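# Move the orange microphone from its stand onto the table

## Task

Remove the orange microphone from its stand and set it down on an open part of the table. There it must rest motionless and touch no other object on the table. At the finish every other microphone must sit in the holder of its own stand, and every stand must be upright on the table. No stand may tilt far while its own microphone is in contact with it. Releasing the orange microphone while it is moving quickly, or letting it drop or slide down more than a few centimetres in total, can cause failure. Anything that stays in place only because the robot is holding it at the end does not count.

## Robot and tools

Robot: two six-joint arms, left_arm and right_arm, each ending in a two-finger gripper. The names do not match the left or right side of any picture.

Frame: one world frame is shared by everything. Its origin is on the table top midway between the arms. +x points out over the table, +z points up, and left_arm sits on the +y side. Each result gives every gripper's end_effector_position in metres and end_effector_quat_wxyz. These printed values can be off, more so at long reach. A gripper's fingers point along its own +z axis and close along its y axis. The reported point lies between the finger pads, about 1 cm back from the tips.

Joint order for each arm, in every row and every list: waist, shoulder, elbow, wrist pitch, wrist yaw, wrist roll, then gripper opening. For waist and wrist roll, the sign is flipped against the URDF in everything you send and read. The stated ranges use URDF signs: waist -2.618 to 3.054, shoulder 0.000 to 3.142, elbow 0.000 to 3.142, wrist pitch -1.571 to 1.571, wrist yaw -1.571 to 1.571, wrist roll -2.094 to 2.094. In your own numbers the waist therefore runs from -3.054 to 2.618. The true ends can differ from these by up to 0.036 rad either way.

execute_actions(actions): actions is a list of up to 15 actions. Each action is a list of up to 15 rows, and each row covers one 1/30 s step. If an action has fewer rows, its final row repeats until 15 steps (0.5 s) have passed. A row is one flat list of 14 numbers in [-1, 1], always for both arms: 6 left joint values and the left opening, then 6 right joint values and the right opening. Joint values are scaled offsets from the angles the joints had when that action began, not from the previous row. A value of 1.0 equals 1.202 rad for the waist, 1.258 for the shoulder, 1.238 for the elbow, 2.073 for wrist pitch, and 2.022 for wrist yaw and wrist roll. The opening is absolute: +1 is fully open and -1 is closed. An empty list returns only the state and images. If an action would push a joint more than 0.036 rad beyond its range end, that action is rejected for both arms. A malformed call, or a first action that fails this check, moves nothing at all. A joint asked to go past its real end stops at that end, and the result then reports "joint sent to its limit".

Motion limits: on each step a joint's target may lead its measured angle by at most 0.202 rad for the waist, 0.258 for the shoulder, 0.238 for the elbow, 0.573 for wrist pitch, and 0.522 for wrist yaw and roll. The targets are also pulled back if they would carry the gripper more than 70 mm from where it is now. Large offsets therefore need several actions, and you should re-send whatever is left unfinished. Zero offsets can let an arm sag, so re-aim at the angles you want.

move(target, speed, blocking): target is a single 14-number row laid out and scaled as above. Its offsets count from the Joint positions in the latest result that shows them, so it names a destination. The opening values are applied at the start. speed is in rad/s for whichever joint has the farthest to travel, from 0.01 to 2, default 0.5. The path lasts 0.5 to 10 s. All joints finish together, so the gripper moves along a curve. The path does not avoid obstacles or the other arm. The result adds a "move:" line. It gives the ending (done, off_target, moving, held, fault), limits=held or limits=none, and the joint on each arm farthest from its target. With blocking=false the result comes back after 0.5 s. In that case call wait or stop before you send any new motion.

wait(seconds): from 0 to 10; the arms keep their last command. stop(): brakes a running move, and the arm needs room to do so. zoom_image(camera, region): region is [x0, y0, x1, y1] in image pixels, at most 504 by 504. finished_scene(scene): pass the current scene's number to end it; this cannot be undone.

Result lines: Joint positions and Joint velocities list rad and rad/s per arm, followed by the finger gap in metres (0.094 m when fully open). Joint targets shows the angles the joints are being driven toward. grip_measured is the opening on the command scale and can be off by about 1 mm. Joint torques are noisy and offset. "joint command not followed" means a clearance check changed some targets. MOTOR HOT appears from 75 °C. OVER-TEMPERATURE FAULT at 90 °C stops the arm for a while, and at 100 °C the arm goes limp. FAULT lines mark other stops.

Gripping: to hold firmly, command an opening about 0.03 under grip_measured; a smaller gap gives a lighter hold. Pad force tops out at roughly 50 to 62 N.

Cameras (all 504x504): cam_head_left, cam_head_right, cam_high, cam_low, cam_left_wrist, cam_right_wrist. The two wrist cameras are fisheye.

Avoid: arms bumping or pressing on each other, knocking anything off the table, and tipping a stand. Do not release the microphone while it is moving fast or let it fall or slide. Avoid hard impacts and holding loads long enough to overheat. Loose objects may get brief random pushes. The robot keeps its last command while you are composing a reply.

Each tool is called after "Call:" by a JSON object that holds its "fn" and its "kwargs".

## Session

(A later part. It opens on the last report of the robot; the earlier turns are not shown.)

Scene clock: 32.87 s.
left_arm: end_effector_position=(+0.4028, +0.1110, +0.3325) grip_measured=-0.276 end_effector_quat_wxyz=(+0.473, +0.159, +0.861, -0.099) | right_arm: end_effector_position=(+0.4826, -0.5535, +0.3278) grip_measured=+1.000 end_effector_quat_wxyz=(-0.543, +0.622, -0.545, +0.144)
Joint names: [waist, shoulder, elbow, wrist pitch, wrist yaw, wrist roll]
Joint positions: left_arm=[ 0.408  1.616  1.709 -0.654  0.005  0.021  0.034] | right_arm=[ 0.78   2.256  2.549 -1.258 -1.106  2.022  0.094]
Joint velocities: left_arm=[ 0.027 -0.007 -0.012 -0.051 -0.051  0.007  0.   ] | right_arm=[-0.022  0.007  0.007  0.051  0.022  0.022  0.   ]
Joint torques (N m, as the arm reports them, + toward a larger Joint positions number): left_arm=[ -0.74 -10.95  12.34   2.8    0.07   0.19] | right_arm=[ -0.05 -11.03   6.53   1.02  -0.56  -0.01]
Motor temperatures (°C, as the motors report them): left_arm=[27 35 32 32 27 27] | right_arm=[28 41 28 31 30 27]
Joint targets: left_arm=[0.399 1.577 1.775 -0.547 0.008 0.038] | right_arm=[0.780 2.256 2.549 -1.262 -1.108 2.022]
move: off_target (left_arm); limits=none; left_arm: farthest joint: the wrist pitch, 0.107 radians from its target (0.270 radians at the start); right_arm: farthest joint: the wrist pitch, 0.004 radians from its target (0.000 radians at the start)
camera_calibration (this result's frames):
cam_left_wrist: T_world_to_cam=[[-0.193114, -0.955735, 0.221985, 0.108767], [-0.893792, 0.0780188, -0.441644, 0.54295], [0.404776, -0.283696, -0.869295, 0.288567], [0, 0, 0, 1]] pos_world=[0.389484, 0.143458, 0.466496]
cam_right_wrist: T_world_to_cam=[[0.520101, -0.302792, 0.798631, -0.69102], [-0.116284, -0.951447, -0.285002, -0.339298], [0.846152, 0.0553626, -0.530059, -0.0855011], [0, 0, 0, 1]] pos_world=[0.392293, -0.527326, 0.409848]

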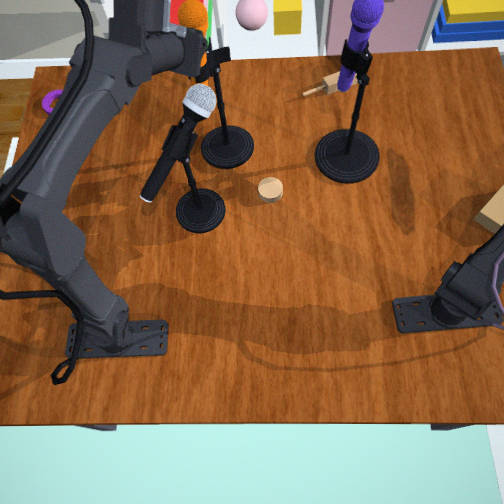

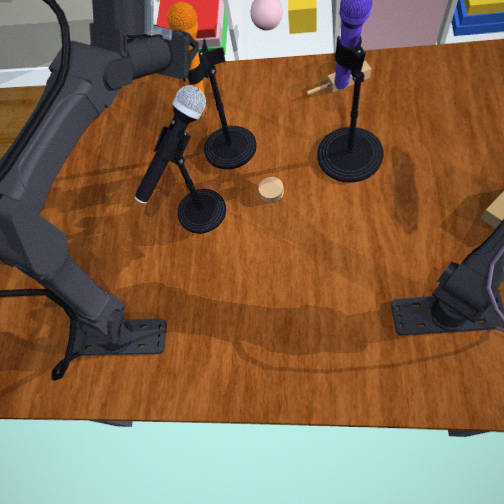

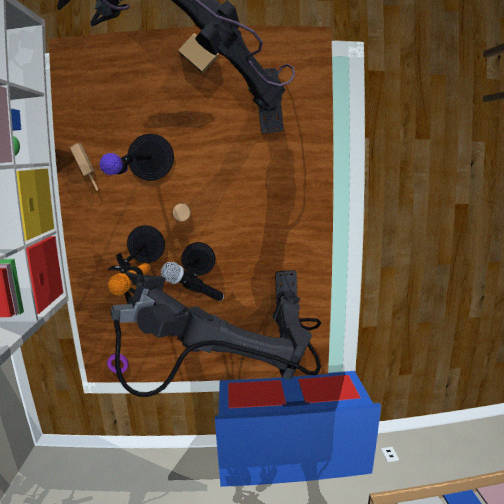

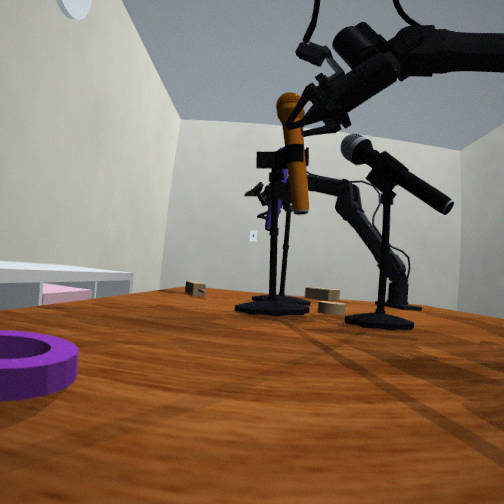

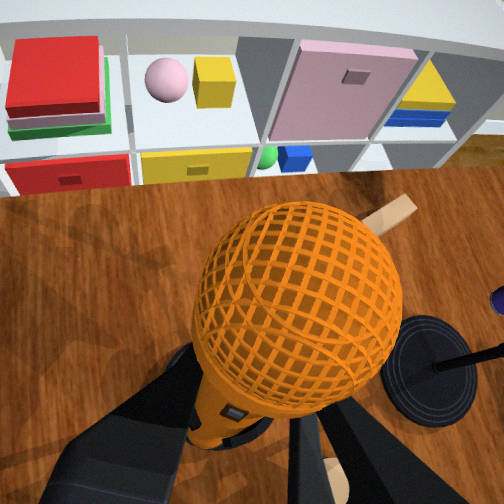

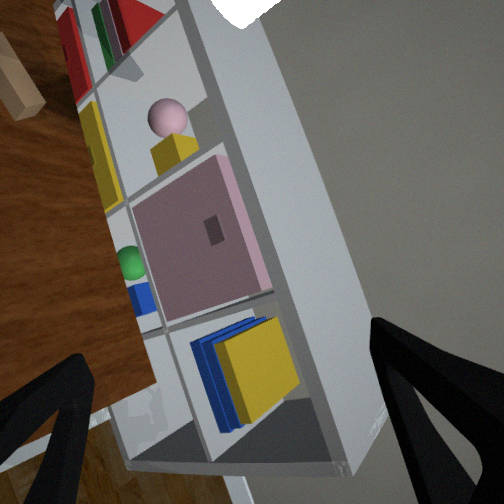

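Call:
{"fn": "move", "kwargs": {"target": [0,0,0,0,0,0,-0.4,-0.26,-1,-1,0.6,0.547,-1,1], "speed": 1.5}}

Call:
{"fn": "move", "kwargs": {"target": [0,0,0,0,0,0,-0.4,0,0,-0.8,0,0,0,1], "speed": 1.5}}

Call:
{"fn": "move", "kwargs": {"target": [0,0,0,0,0,0,-0.4,-1,0,0,0,0,0,1], "speed": 1.5}}

Call:
{"fn": "move", "kwargs": {"target": [0,0,0,0,0,0,-0.4,0,0.61,0.47,0.19,0,0,1], "speed": 0.8}}

Scene clock: 41.43 s.
left_arm: end_effector_position=(+0.4025, +0.1111, +0.3291) grip_measured=-0.276 end_effector_quat_wxyz=(+0.469, +0.161, +0.863, -0.098) | right_arm: end_effector_position=(+0.3112, -0.4860, +0.5496) grip_measured=+1.000 end_effector_quat_wxyz=(+0.790, +0.112, +0.581, -0.158)
Joint names: [waist, shoulder, elbow, wrist pitch, wrist yaw, wrist roll]
Joint positions: left_arm=[ 0.408  1.619  1.708 -0.661  0.005  0.019  0.034] | right_arm=[ 0.476  1.01   1.325 -0.012 -0.007  0.006  0.094]
Joint velocities: left_arm=[ 0.027 -0.012  0.017 -0.022  0.007  0.007  0.   ] | right_arm=[ 0.007  0.017 -0.002 -0.066 -0.007  0.007  0.   ]
Joint torques (N m, as the arm reports them, + toward a larger Joint positions number): left_arm=[ 0.02 -8.    6.9   1.79  0.03  0.02] | right_arm=[-0.74 -2.35  5.94  1.69  0.08 -0.07]
Motor temperatures (°C, as the motors report them): left_arm=[27 36 35 35 27 27] | right_arm=[28 41 28 31 30 27]
Joint targets: left_arm=[0.408 1.616 1.709 -0.655 0.005 0.021] | right_arm=[0.468 0.998 1.311 -0.014 0.000 0.000]
move: done; limits=none; left_arm: farthest joint: the wrist pitch, 0.007 radians from its target (0.000 radians at the start); right_arm: farthest joint: the elbow, 0.014 radians from its target (1.238 radians at the start)
camera_calibration (this result's frames):
cam_left_wrist: T_world_to_cam=[[-0.19197, -0.956779, 0.218452, 0.11039], [-0.897925, 0.0814003, -0.432555, 0.539481], [0.396078, -0.279191, -0.874743, 0.2906], [0, 0, 0, 1]] pos_world=[0.390505, 0.142838, 0.463441]
cam_right_wrist: T_world_to_cam=[[-0.390605, -0.91331, -0.115298, -0.269576], [-0.138145, 0.181985, -0.973549, 0.7043], [0.910134, -0.364345, -0.197253, -0.233475], [0, 0, 0, 1]] pos_world=[0.204491, -0.459443, 0.608536]

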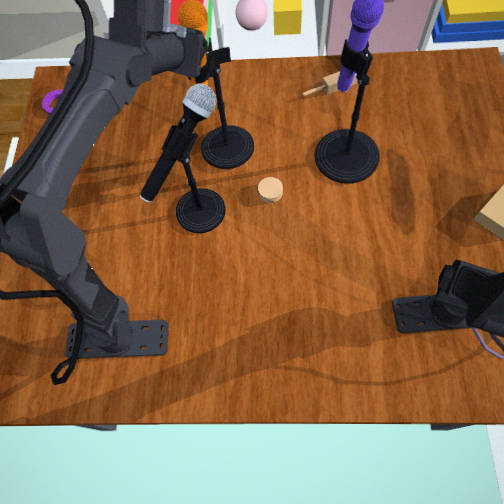

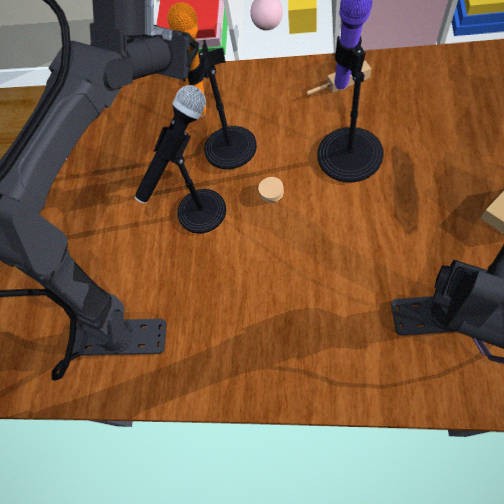

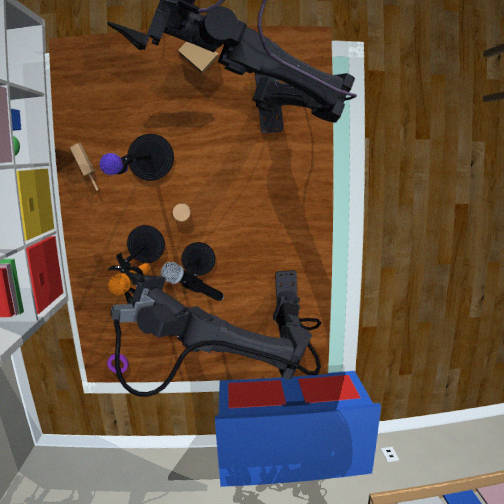

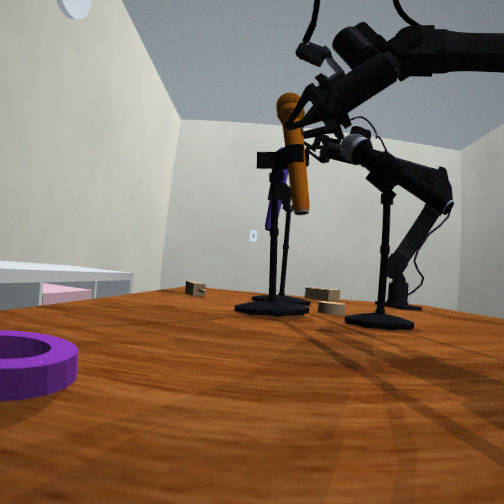

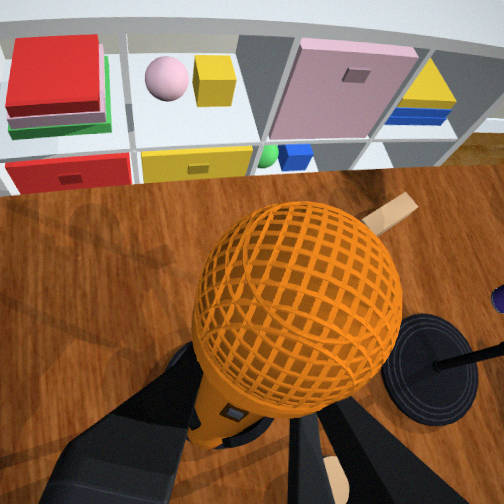

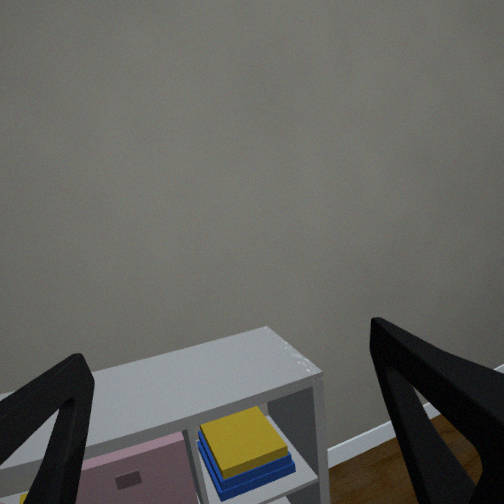

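Scene clock: 42.87 s.
left_arm: end_effector_position=(+0.4025, +0.1111, +0.3291) grip_measured=-0.276 end_effector_quat_wxyz=(+0.469, +0.161, +0.863, -0.098) | right_arm: end_effector_position=(+0.2836, -0.4745, +0.0794) grip_measured=+1.000 end_effector_quat_wxyz=(+0.421, +0.173, +0.886, -0.082)
Joint names: [waist, shoulder, elbow, wrist pitch, wrist yaw, wrist roll]
Joint positions: left_arm=[ 0.408  1.619  1.708 -0.661  0.005  0.019  0.034] | right_arm=[ 0.476  1.01   0.337 -0.011 -0.007  0.006  0.094]
Joint velocities: left_arm=[-0.007  0.002  0.002  0.037 -0.022  0.066  0.001] | right_arm=[-0.012 -0.002  0.012 -0.007  0.022  0.037  0.   ]
Joint torques (N m, as the arm reports them, + toward a larger Joint positions number): left_arm=[ 0.03 -7.75  6.8   1.73  0.03  0.01] | right_arm=[-0.06 -1.75  7.31  1.59  0.   -0.01]
Motor temperatures (°C, as the motors report them): left_arm=[27 36 34 35 27 27] | right_arm=[28 40 29 32 30 27]
Joint targets: left_arm=[0.408 1.619 1.708 -0.661 0.005 0.019] | right_arm=[0.476 1.010 0.335 -0.012 -0.007 0.006]
move: done; limits=none; left_arm: farthest joint: the waist, 0.000 radians from its target (0.000 radians at the start); right_arm: farthest joint: the elbow, 0.002 radians from its target (0.991 radians at the start)
camera_calibration (this result's frames):
cam_left_wrist: T_world_to_cam=[[-0.192194, -0.956804, 0.218145, 0.110584], [-0.897856, 0.0817142, -0.432641, 0.539446], [0.396127, -0.279013, -0.874777, 0.290572], [0, 0, 0, 1]] pos_world=[0.390495, 0.142801, 0.463449]
cam_right_wrist: T_world_to_cam=[[-0.475678, -0.877834, -0.0560099, -0.287804], [-0.806138, 0.460534, -0.371551, 0.514454], [0.351955, -0.131587, -0.926722, 0.0297932], [0, 0, 0, 1]] pos_world=[0.267333, -0.485648, 0.202636]

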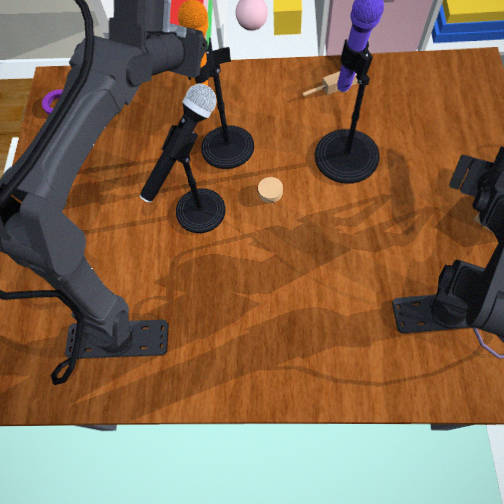

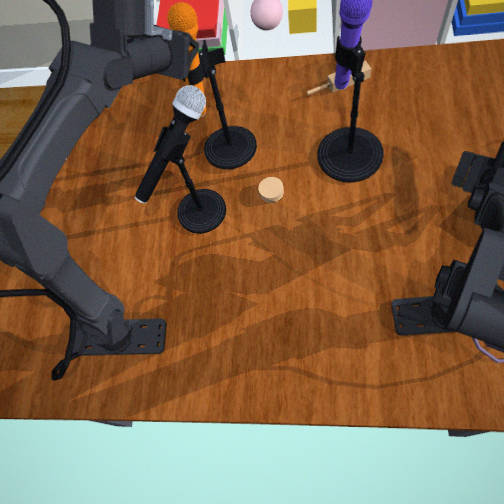

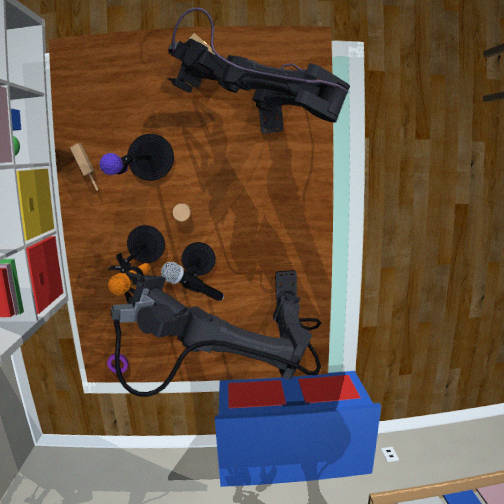

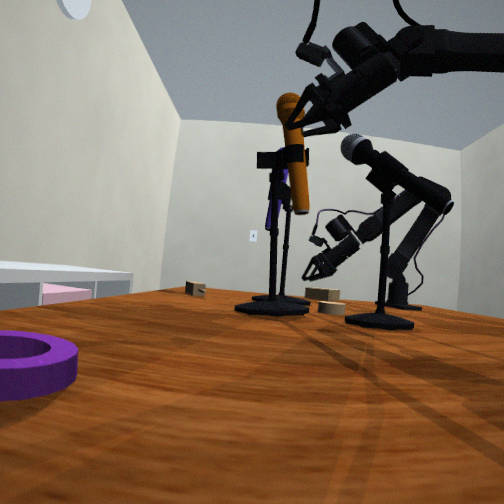

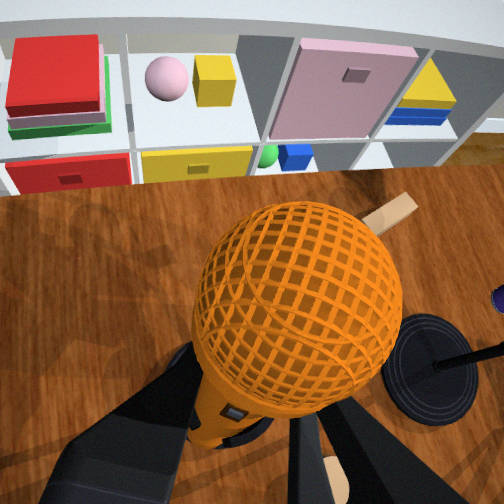

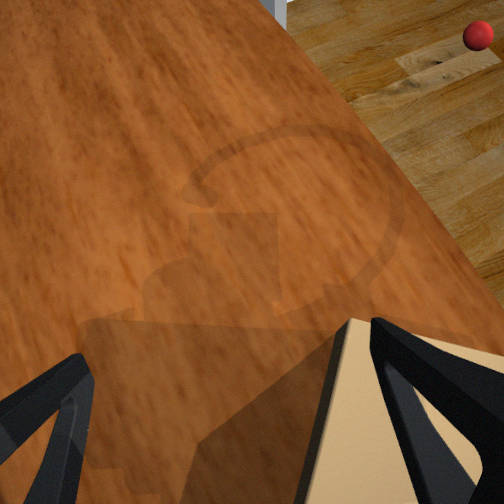

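Scene clock: 44.27 s.
left_arm: end_effector_position=(+0.4025, +0.1111, +0.3291) grip_measured=-0.276 end_effector_quat_wxyz=(+0.469, +0.161, +0.863, -0.098) | right_arm: end_effector_position=(+0.2130, -0.1419, +0.0805) grip_measured=+1.000 end_effector_quat_wxyz=(+0.396, -0.356, +0.829, +0.172)
Joint names: [waist, shoulder, elbow, wrist pitch, wrist yaw, wrist roll]
Joint positions: left_arm=[ 0.408  1.619  1.708 -0.661  0.005  0.019  0.034] | right_arm=[-0.719  1.01   0.337 -0.005 -0.011  0.006  0.094]
Joint velocities: left_arm=[-0.007 -0.007 -0.002  0.037 -0.007  0.037 -0.   ] | right_arm=[-0.032  0.012 -0.017 -0.066  0.037 -0.007  0.   ]
Joint torques (N m, as the arm reports them, + toward a larger Joint positions number): left_arm=[ 0.01 -7.75  6.81  1.73  0.04  0.  ] | right_arm=[-0.67 -1.76  7.46  1.55  0.04 -0.01]
Motor temperatures (°C, as the motors report them): left_arm=[27 36 34 35 27 27] | right_arm=[28 39 29 32 30 27]
Joint targets: left_arm=[0.408 1.619 1.708 -0.661 0.005 0.019] | right_arm=[-0.726 1.010 0.337 -0.011 -0.007 0.006]
move: done; limits=none; left_arm: farthest joint: the waist, 0.000 radians from its target (0.000 radians at the start); right_arm: farthest joint: the waist, 0.007 radians from its target (1.202 radians at the start)
camera_calibration (this result's frames):
cam_left_wrist: T_world_to_cam=[[-0.192194, -0.956804, 0.218145, 0.110584], [-0.897856, 0.0817142, -0.432641, 0.539446], [0.396127, -0.279013, -0.874777, 0.290572], [0, 0, 0, 1]] pos_world=[0.390495, 0.142801, 0.463449]
cam_right_wrist: T_world_to_cam=[[0.644513, -0.762316, -0.0589643, -0.251336], [-0.721596, -0.58096, -0.376544, 0.139381], [0.25279, 0.285236, -0.92452, 0.179529], [0, 0, 0, 1]] pos_world=[0.217183, -0.161831, 0.203642]

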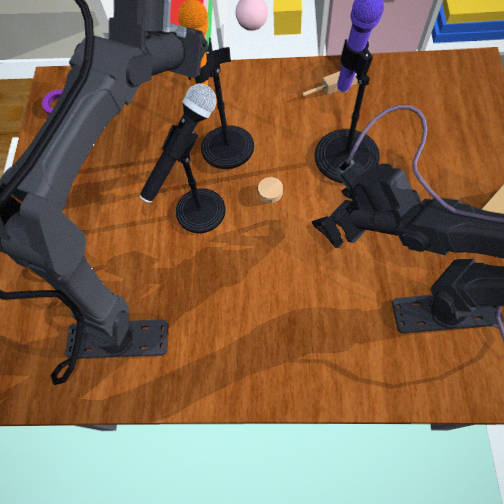

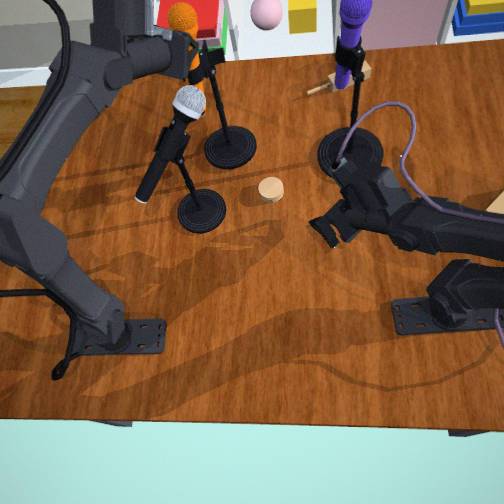

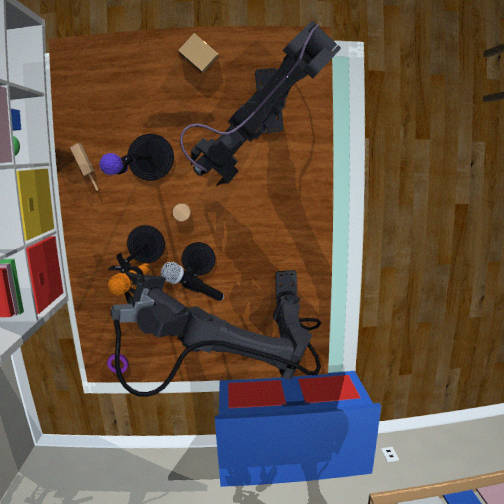

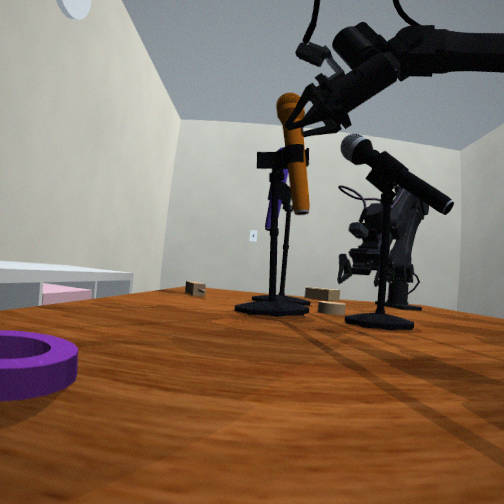

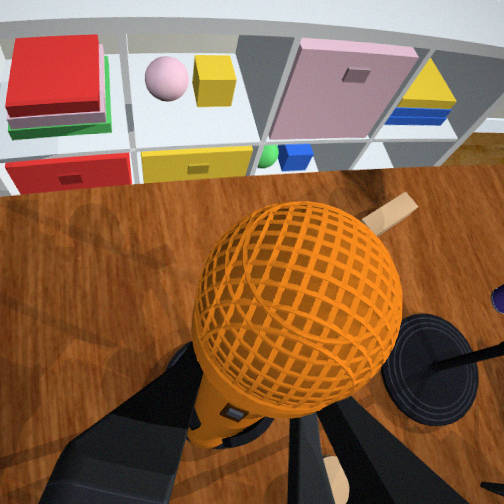

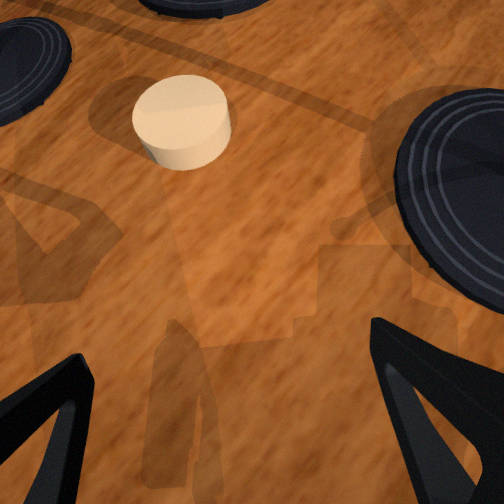

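Scene clock: 46.00 s.
left_arm: end_effector_position=(+0.4025, +0.1111, +0.3291) grip_measured=-0.276 end_effector_quat_wxyz=(+0.469, +0.161, +0.863, -0.098) | right_arm: end_effector_position=(+0.3481, -0.0028, +0.1145) grip_measured=+1.000 end_effector_quat_wxyz=(+0.477, -0.338, +0.785, +0.205)
Joint names: [waist, shoulder, elbow, wrist pitch, wrist yaw, wrist roll]
Joint positions: left_arm=[ 0.408  1.619  1.708 -0.661  0.005  0.019  0.034] | right_arm=[-0.719  1.767  0.898  0.391 -0.011  0.006  0.094]
Joint velocities: left_arm=[ 0.017 -0.007 -0.017  0.022  0.051 -0.022  0.   ] | right_arm=[-0.002 -0.017  0.002 -0.037  0.037  0.051  0.   ]
Joint torques (N m, as the arm reports them, + toward a larger Joint positions number): left_arm=[ 0.02 -7.75  6.82  1.73  0.03  0.01] | right_arm=[-0.06 -6.96  8.73  1.71  0.   -0.01]
Motor temperatures (°C, as the motors report them): left_arm=[27 36 34 35 27 27] | right_arm=[28 38 29 32 30 27]
Joint targets: left_arm=[0.408 1.619 1.708 -0.661 0.005 0.019] | right_arm=[-0.719 1.777 0.919 0.389 -0.011 0.006]
move: off_target (right_arm); limits=none; left_arm: farthest joint: the waist, 0.000 radians from its target (0.000 radians at the start); right_arm: farthest joint: the elbow, 0.021 radians from its target (0.582 radians at the start)
camera_calibration (this result's frames):
cam_left_wrist: T_world_to_cam=[[-0.192194, -0.956804, 0.218145, 0.110584], [-0.897856, 0.0817142, -0.432641, 0.539446], [0.396127, -0.279013, -0.874777, 0.290572], [0, 0, 0, 1]] pos_world=[0.390495, 0.142801, 0.463449]
cam_right_wrist: T_world_to_cam=[[0.653987, -0.75256, -0.0771668, -0.231526], [-0.657047, -0.514486, -0.550993, 0.328233], [0.374954, 0.411044, -0.830935, 0.0842096], [0, 0, 0, 1]] pos_world=[0.335505, -0.0399796, 0.232961]

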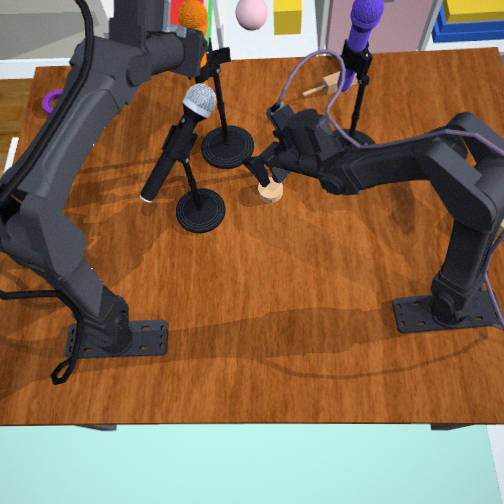

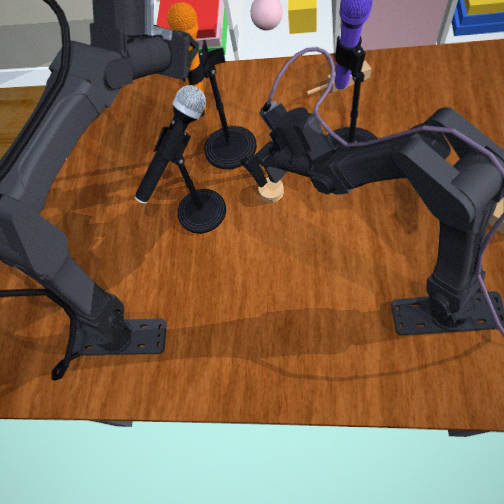

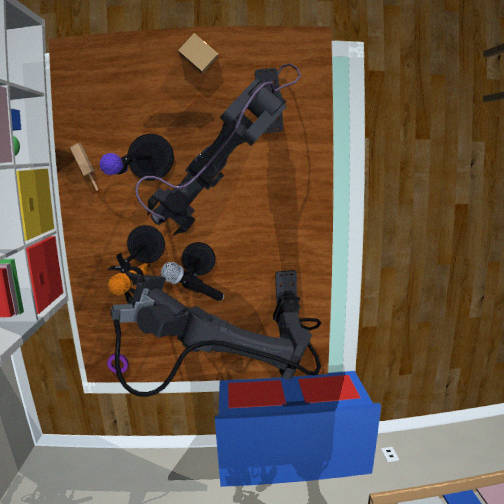

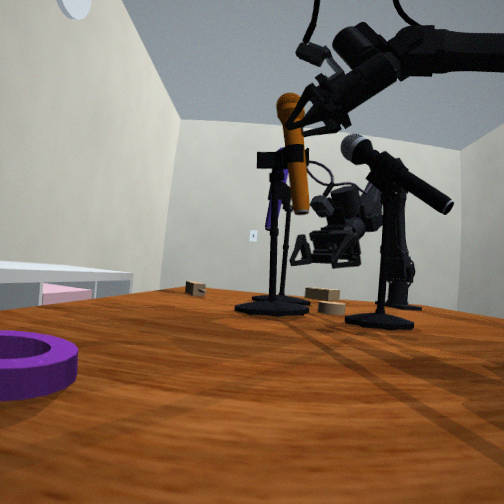

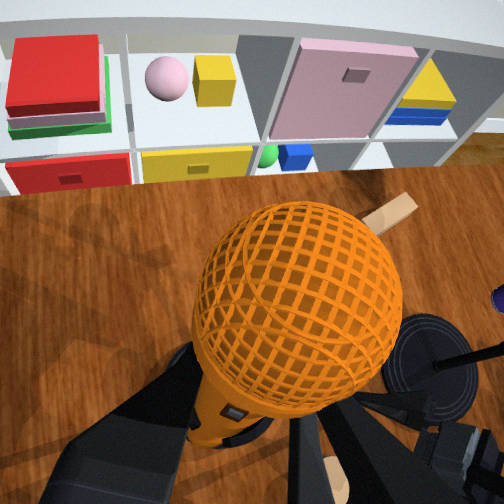

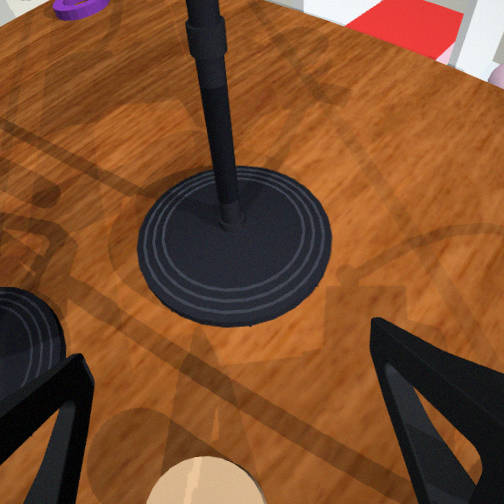

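Call:
{"fn": "move", "kwargs": {"target": [0,0,0,0,0,0,-0.4,-0.02,0.25,0.3,-0.03,0,0,1], "speed": 0.4}}

Scene clock: 49.10 s.
left_arm: end_effector_position=(+0.4025, +0.1111, +0.3291) grip_measured=-0.276 end_effector_quat_wxyz=(+0.469, +0.161, +0.863, -0.098) | right_arm: end_effector_position=(+0.3986, +0.0634, +0.0999) grip_measured=+1.000 end_effector_quat_wxyz=(+0.479, -0.343, +0.779, +0.211)
Joint names: [waist, shoulder, elbow, wrist pitch, wrist yaw, wrist roll]
Joint positions: left_arm=[ 0.408  1.619  1.708 -0.661  0.005  0.019  0.034] | right_arm=[-0.737  2.069  1.248  0.353 -0.011  0.006  0.094]
Joint velocities: left_arm=[ 0.007 -0.002  0.012 -0.007 -0.066 -0.066  0.001] | right_arm=[-0.007  0.017 -0.007 -0.022  0.066  0.037  0.   ]
Joint torques (N m, as the arm reports them, + toward a larger Joint positions number): left_arm=[ 0.02 -7.75  6.82  1.73  0.04  0.  ] | right_arm=[-0.69 -9.31  8.9   1.54  0.   -0.01]
Motor temperatures (°C, as the motors report them): left_arm=[27 36 34 35 27 27] | right_arm=[28 38 29 33 30 27]
Joint targets: left_arm=[0.408 1.619 1.708 -0.661 0.005 0.019] | right_arm=[-0.743 2.082 1.269 0.329 -0.011 0.006]
move: off_target (right_arm); limits=none; left_arm: farthest joint: the waist, 0.000 radians from its target (0.000 radians at the start); right_arm: farthest joint: the wrist pitch, 0.024 radians from its target (0.062 radians at the start)
camera_calibration (this result's frames):
cam_left_wrist: T_world_to_cam=[[-0.192194, -0.956804, 0.218145, 0.110584], [-0.897856, 0.0817142, -0.432641, 0.539446], [0.396127, -0.279013, -0.874777, 0.290572], [0, 0, 0, 1]] pos_world=[0.390495, 0.142801, 0.463449]
cam_right_wrist: T_world_to_cam=[[0.667376, -0.740619, -0.078063, -0.22182], [-0.64406, -0.521362, -0.559793, 0.383531], [0.373894, 0.423869, -0.824947, 0.0249477], [0, 0, 0, 1]] pos_world=[0.385727, 0.0250998, 0.217962]

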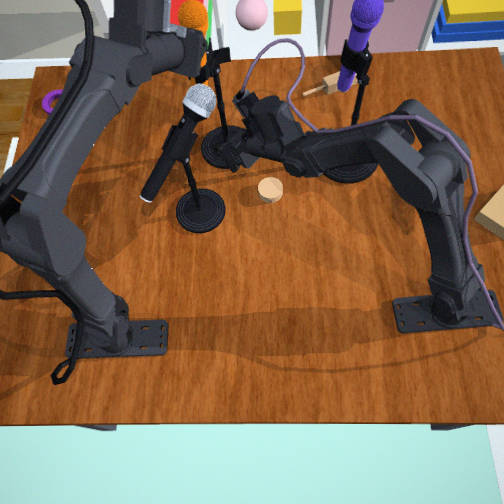

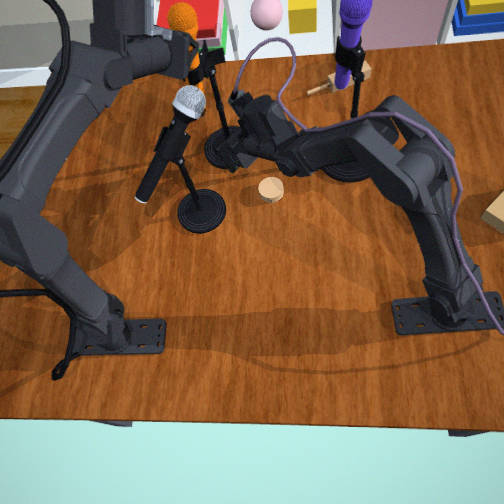

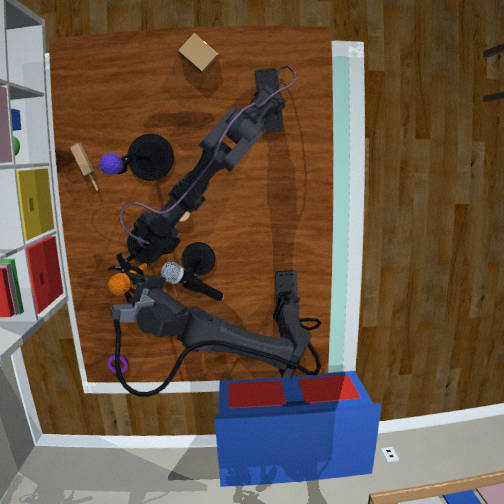

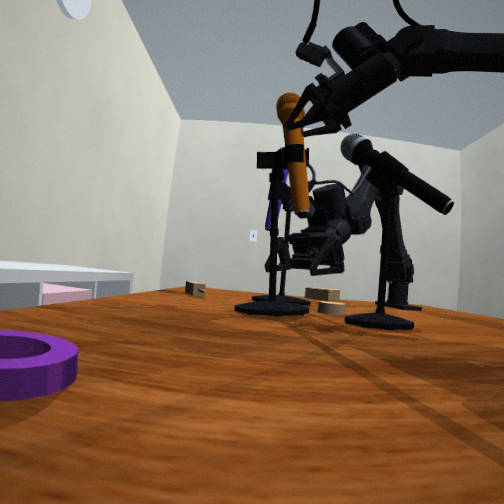

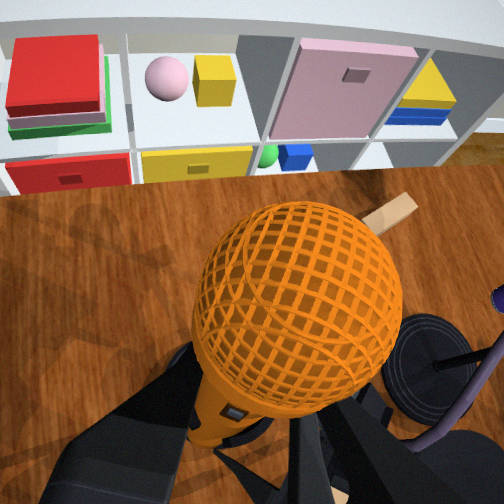

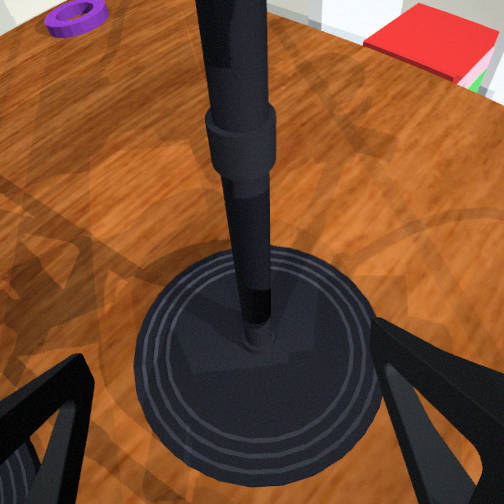

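A few cm more.

Call:
{"fn": "move", "kwargs": {"target": [0,0,0,0,0,0,-0.4,0.015,0.12,0.16,-0.03,0,0,1], "speed": 0.3}}

Call:
{"fn": "move", "kwargs": {"target": [0,0,0,0,0,0,-0.4,0,0,0,0,0,0,-1]}}

Scene clock: 52.80 s.
left_arm: end_effector_position=(+0.4025, +0.1111, +0.3291) grip_measured=-0.276 end_effector_quat_wxyz=(+0.469, +0.161, +0.863, -0.098) | right_arm: end_effector_position=(+0.4285, +0.0847, +0.0892) grip_measured=+1.000 end_effector_quat_wxyz=(+0.481, -0.339, +0.781, +0.209)
Joint names: [waist, shoulder, elbow, wrist pitch, wrist yaw, wrist roll]
Joint positions: left_arm=[ 0.408  1.619  1.708 -0.661  0.005  0.019  0.034] | right_arm=[-0.725  2.206  1.425  0.315 -0.011  0.006  0.094]
Joint velocities: left_arm=[ 0.017 -0.002  0.007 -0.007  0.007 -0.066 -0.001] | right_arm=[-0.002 -0.002 -0.017 -0.022 -0.007  0.081  0.   ]
Joint torques (N m, as the arm reports them, + toward a larger Joint positions number): left_arm=[ 0.01 -7.74  6.81  1.73  0.03  0.  ] | right_arm=[  0.49 -10.3    9.05   1.52   0.    -0.01]
Motor temperatures (°C, as the motors report them): left_arm=[27 36 34 35 27 27] | right_arm=[28 38 30 33 30 27]
Joint targets: left_arm=[0.408 1.619 1.708 -0.661 0.005 0.019] | right_arm=[-0.719 2.220 1.446 0.291 -0.011 0.006]
move: off_target (right_arm); limits=none; left_arm: farthest joint: the waist, 0.000 radians from its target (0.000 radians at the start); right_arm: farthest joint: the wrist pitch, 0.025 radians from its target (0.062 radians at the start)
camera_calibration (this result's frames):
cam_left_wrist: T_world_to_cam=[[-0.192194, -0.956804, 0.218145, 0.110584], [-0.897856, 0.0817142, -0.432641, 0.539446], [0.396127, -0.279013, -0.874777, 0.290572], [0, 0, 0, 1]] pos_world=[0.390495, 0.142801, 0.463449]
cam_right_wrist: T_world_to_cam=[[0.658653, -0.748373, -0.0781902, -0.22247], [-0.649588, -0.513093, -0.561045, 0.409675], [0.379752, 0.420325, -0.824084, -0.00640059], [0, 0, 0, 1]] pos_world=[0.415081, 0.0464009, 0.207176]

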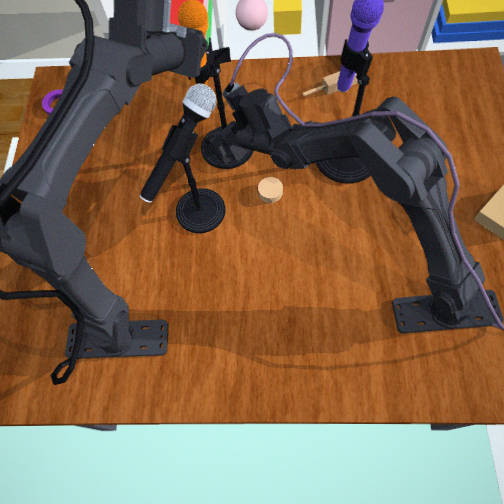

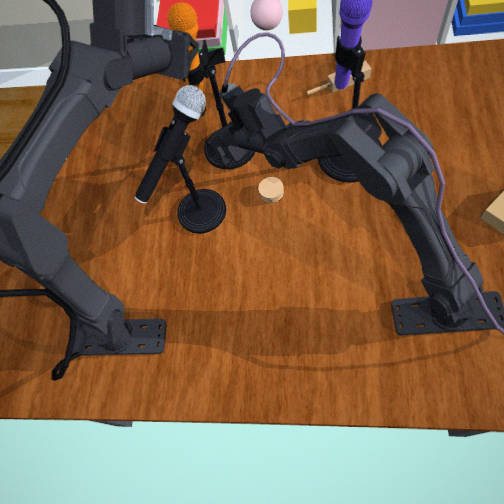

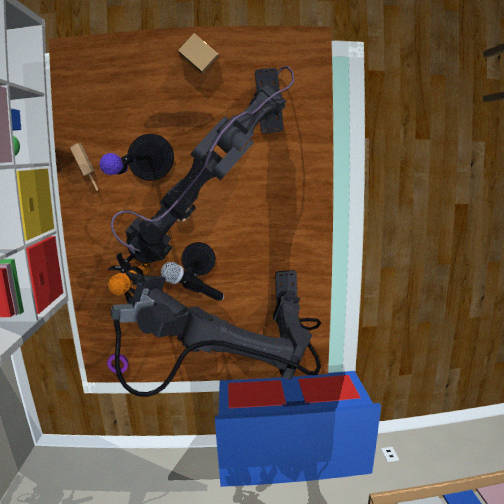

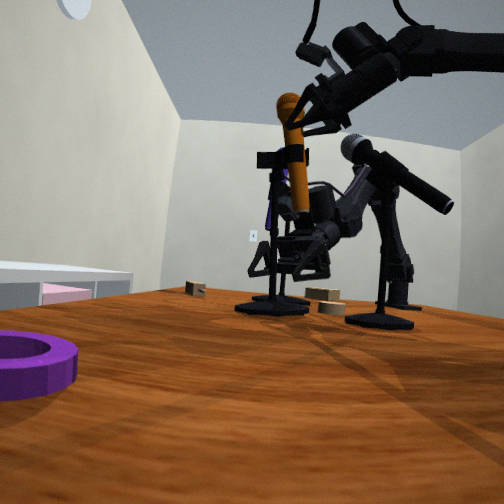

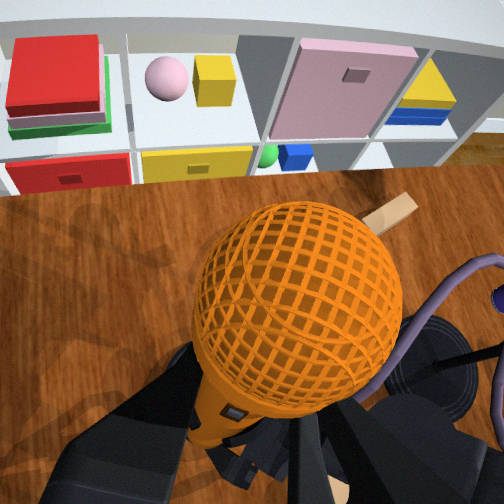

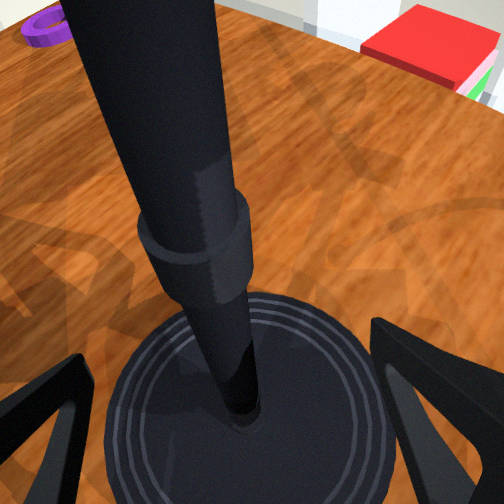

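Scene clock: 53.33 s.
left_arm: end_effector_position=(+0.4020, +0.1115, +0.3282) grip_measured=-0.276 end_effector_quat_wxyz=(+0.467, +0.162, +0.864, -0.096) | right_arm: end_effector_position=(+0.4307, +0.0830, +0.0897) grip_measured=-0.784 end_effector_quat_wxyz=(+0.482, -0.331, +0.784, +0.210)
Joint names: [waist, shoulder, elbow, wrist pitch, wrist yaw, wrist roll]
Joint positions: left_arm=[ 0.408  1.619  1.708 -0.665  0.004  0.016  0.034] | right_arm=[-0.721  2.206  1.425  0.318 -0.009 -0.008  0.01 ]
Joint velocities: left_arm=[ 0.012  0.007 -0.017 -0.095 -0.066  0.022  0.001] | right_arm=[-0.007 -0.002 -0.002 -0.037  0.051  0.022  0.001]
Joint torques (N m, as the arm reports them, + toward a larger Joint positions number): left_arm=[-0.01 -7.73  6.8   1.78  0.04  0.02] | right_arm=[ -0.4  -11.24   7.28   1.74  -0.01   0.11]
Motor temperatures (°C, as the motors report them): left_arm=[27 36 34 35 27 27] | right_arm=[28 39 30 33 30 27]
Joint targets: left_arm=[0.408 1.619 1.708 -0.661 0.005 0.019] | right_arm=[-0.725 2.206 1.425 0.316 -0.011 0.006]
move: done; limits=none; left_arm: farthest joint: the wrist pitch, 0.004 radians from its target (0.000 radians at the start); right_arm: farthest joint: the wrist roll, 0.014 radians from its target (0.000 radians at the start)
camera_calibration (this result's frames):
cam_left_wrist: T_world_to_cam=[[-0.192057, -0.957624, 0.21464, 0.11226], [-0.899025, 0.0839764, -0.42977, 0.537907], [0.393533, -0.275507, -0.877056, 0.291496], [0, 0, 0, 1]] pos_world=[0.390438, 0.14264, 0.462739]
cam_right_wrist: T_world_to_cam=[[0.64906, -0.75545, -0.0895403, -0.219408], [-0.659383, -0.499974, -0.561463, 0.413654], [0.379389, 0.423464, -0.822643, -0.0063188], [0, 0, 0, 1]] pos_world=[0.417562, 0.0437408, 0.207407]

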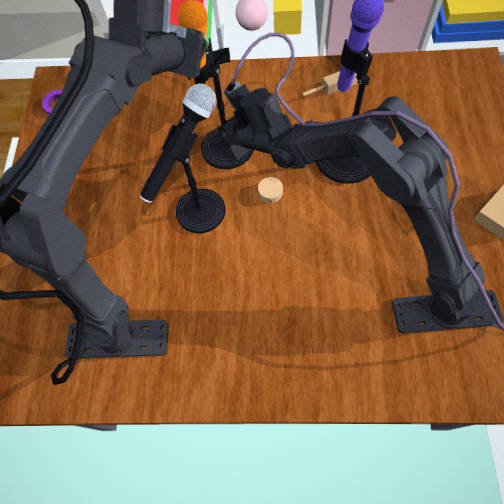

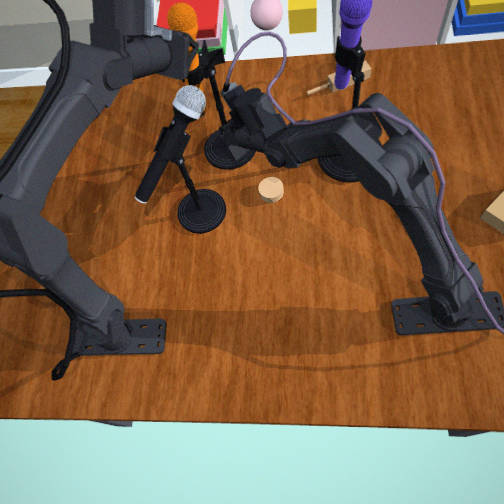

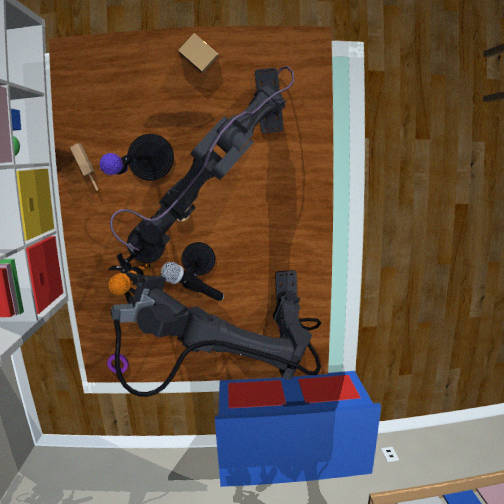

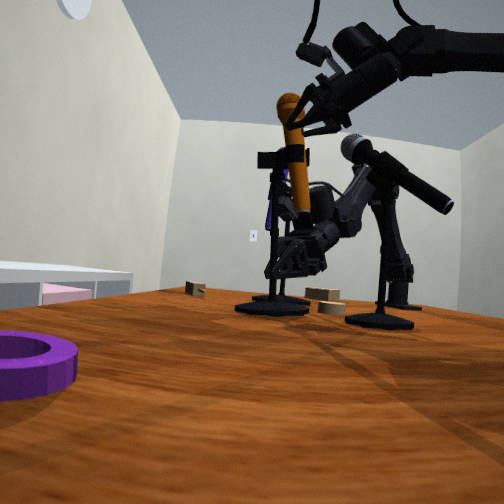

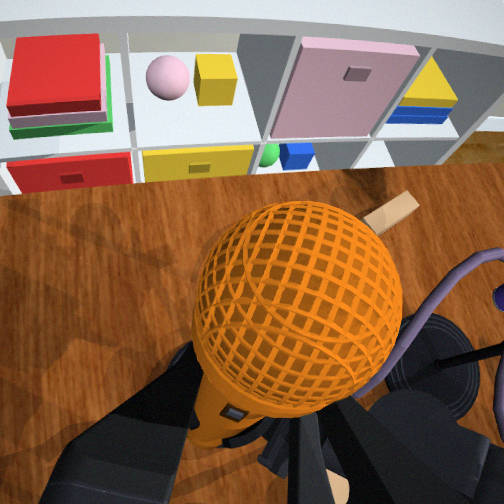

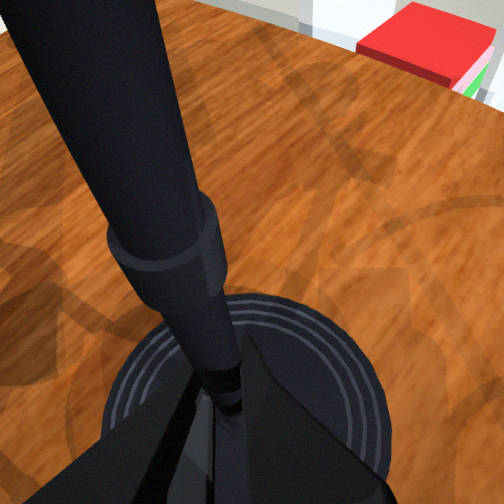

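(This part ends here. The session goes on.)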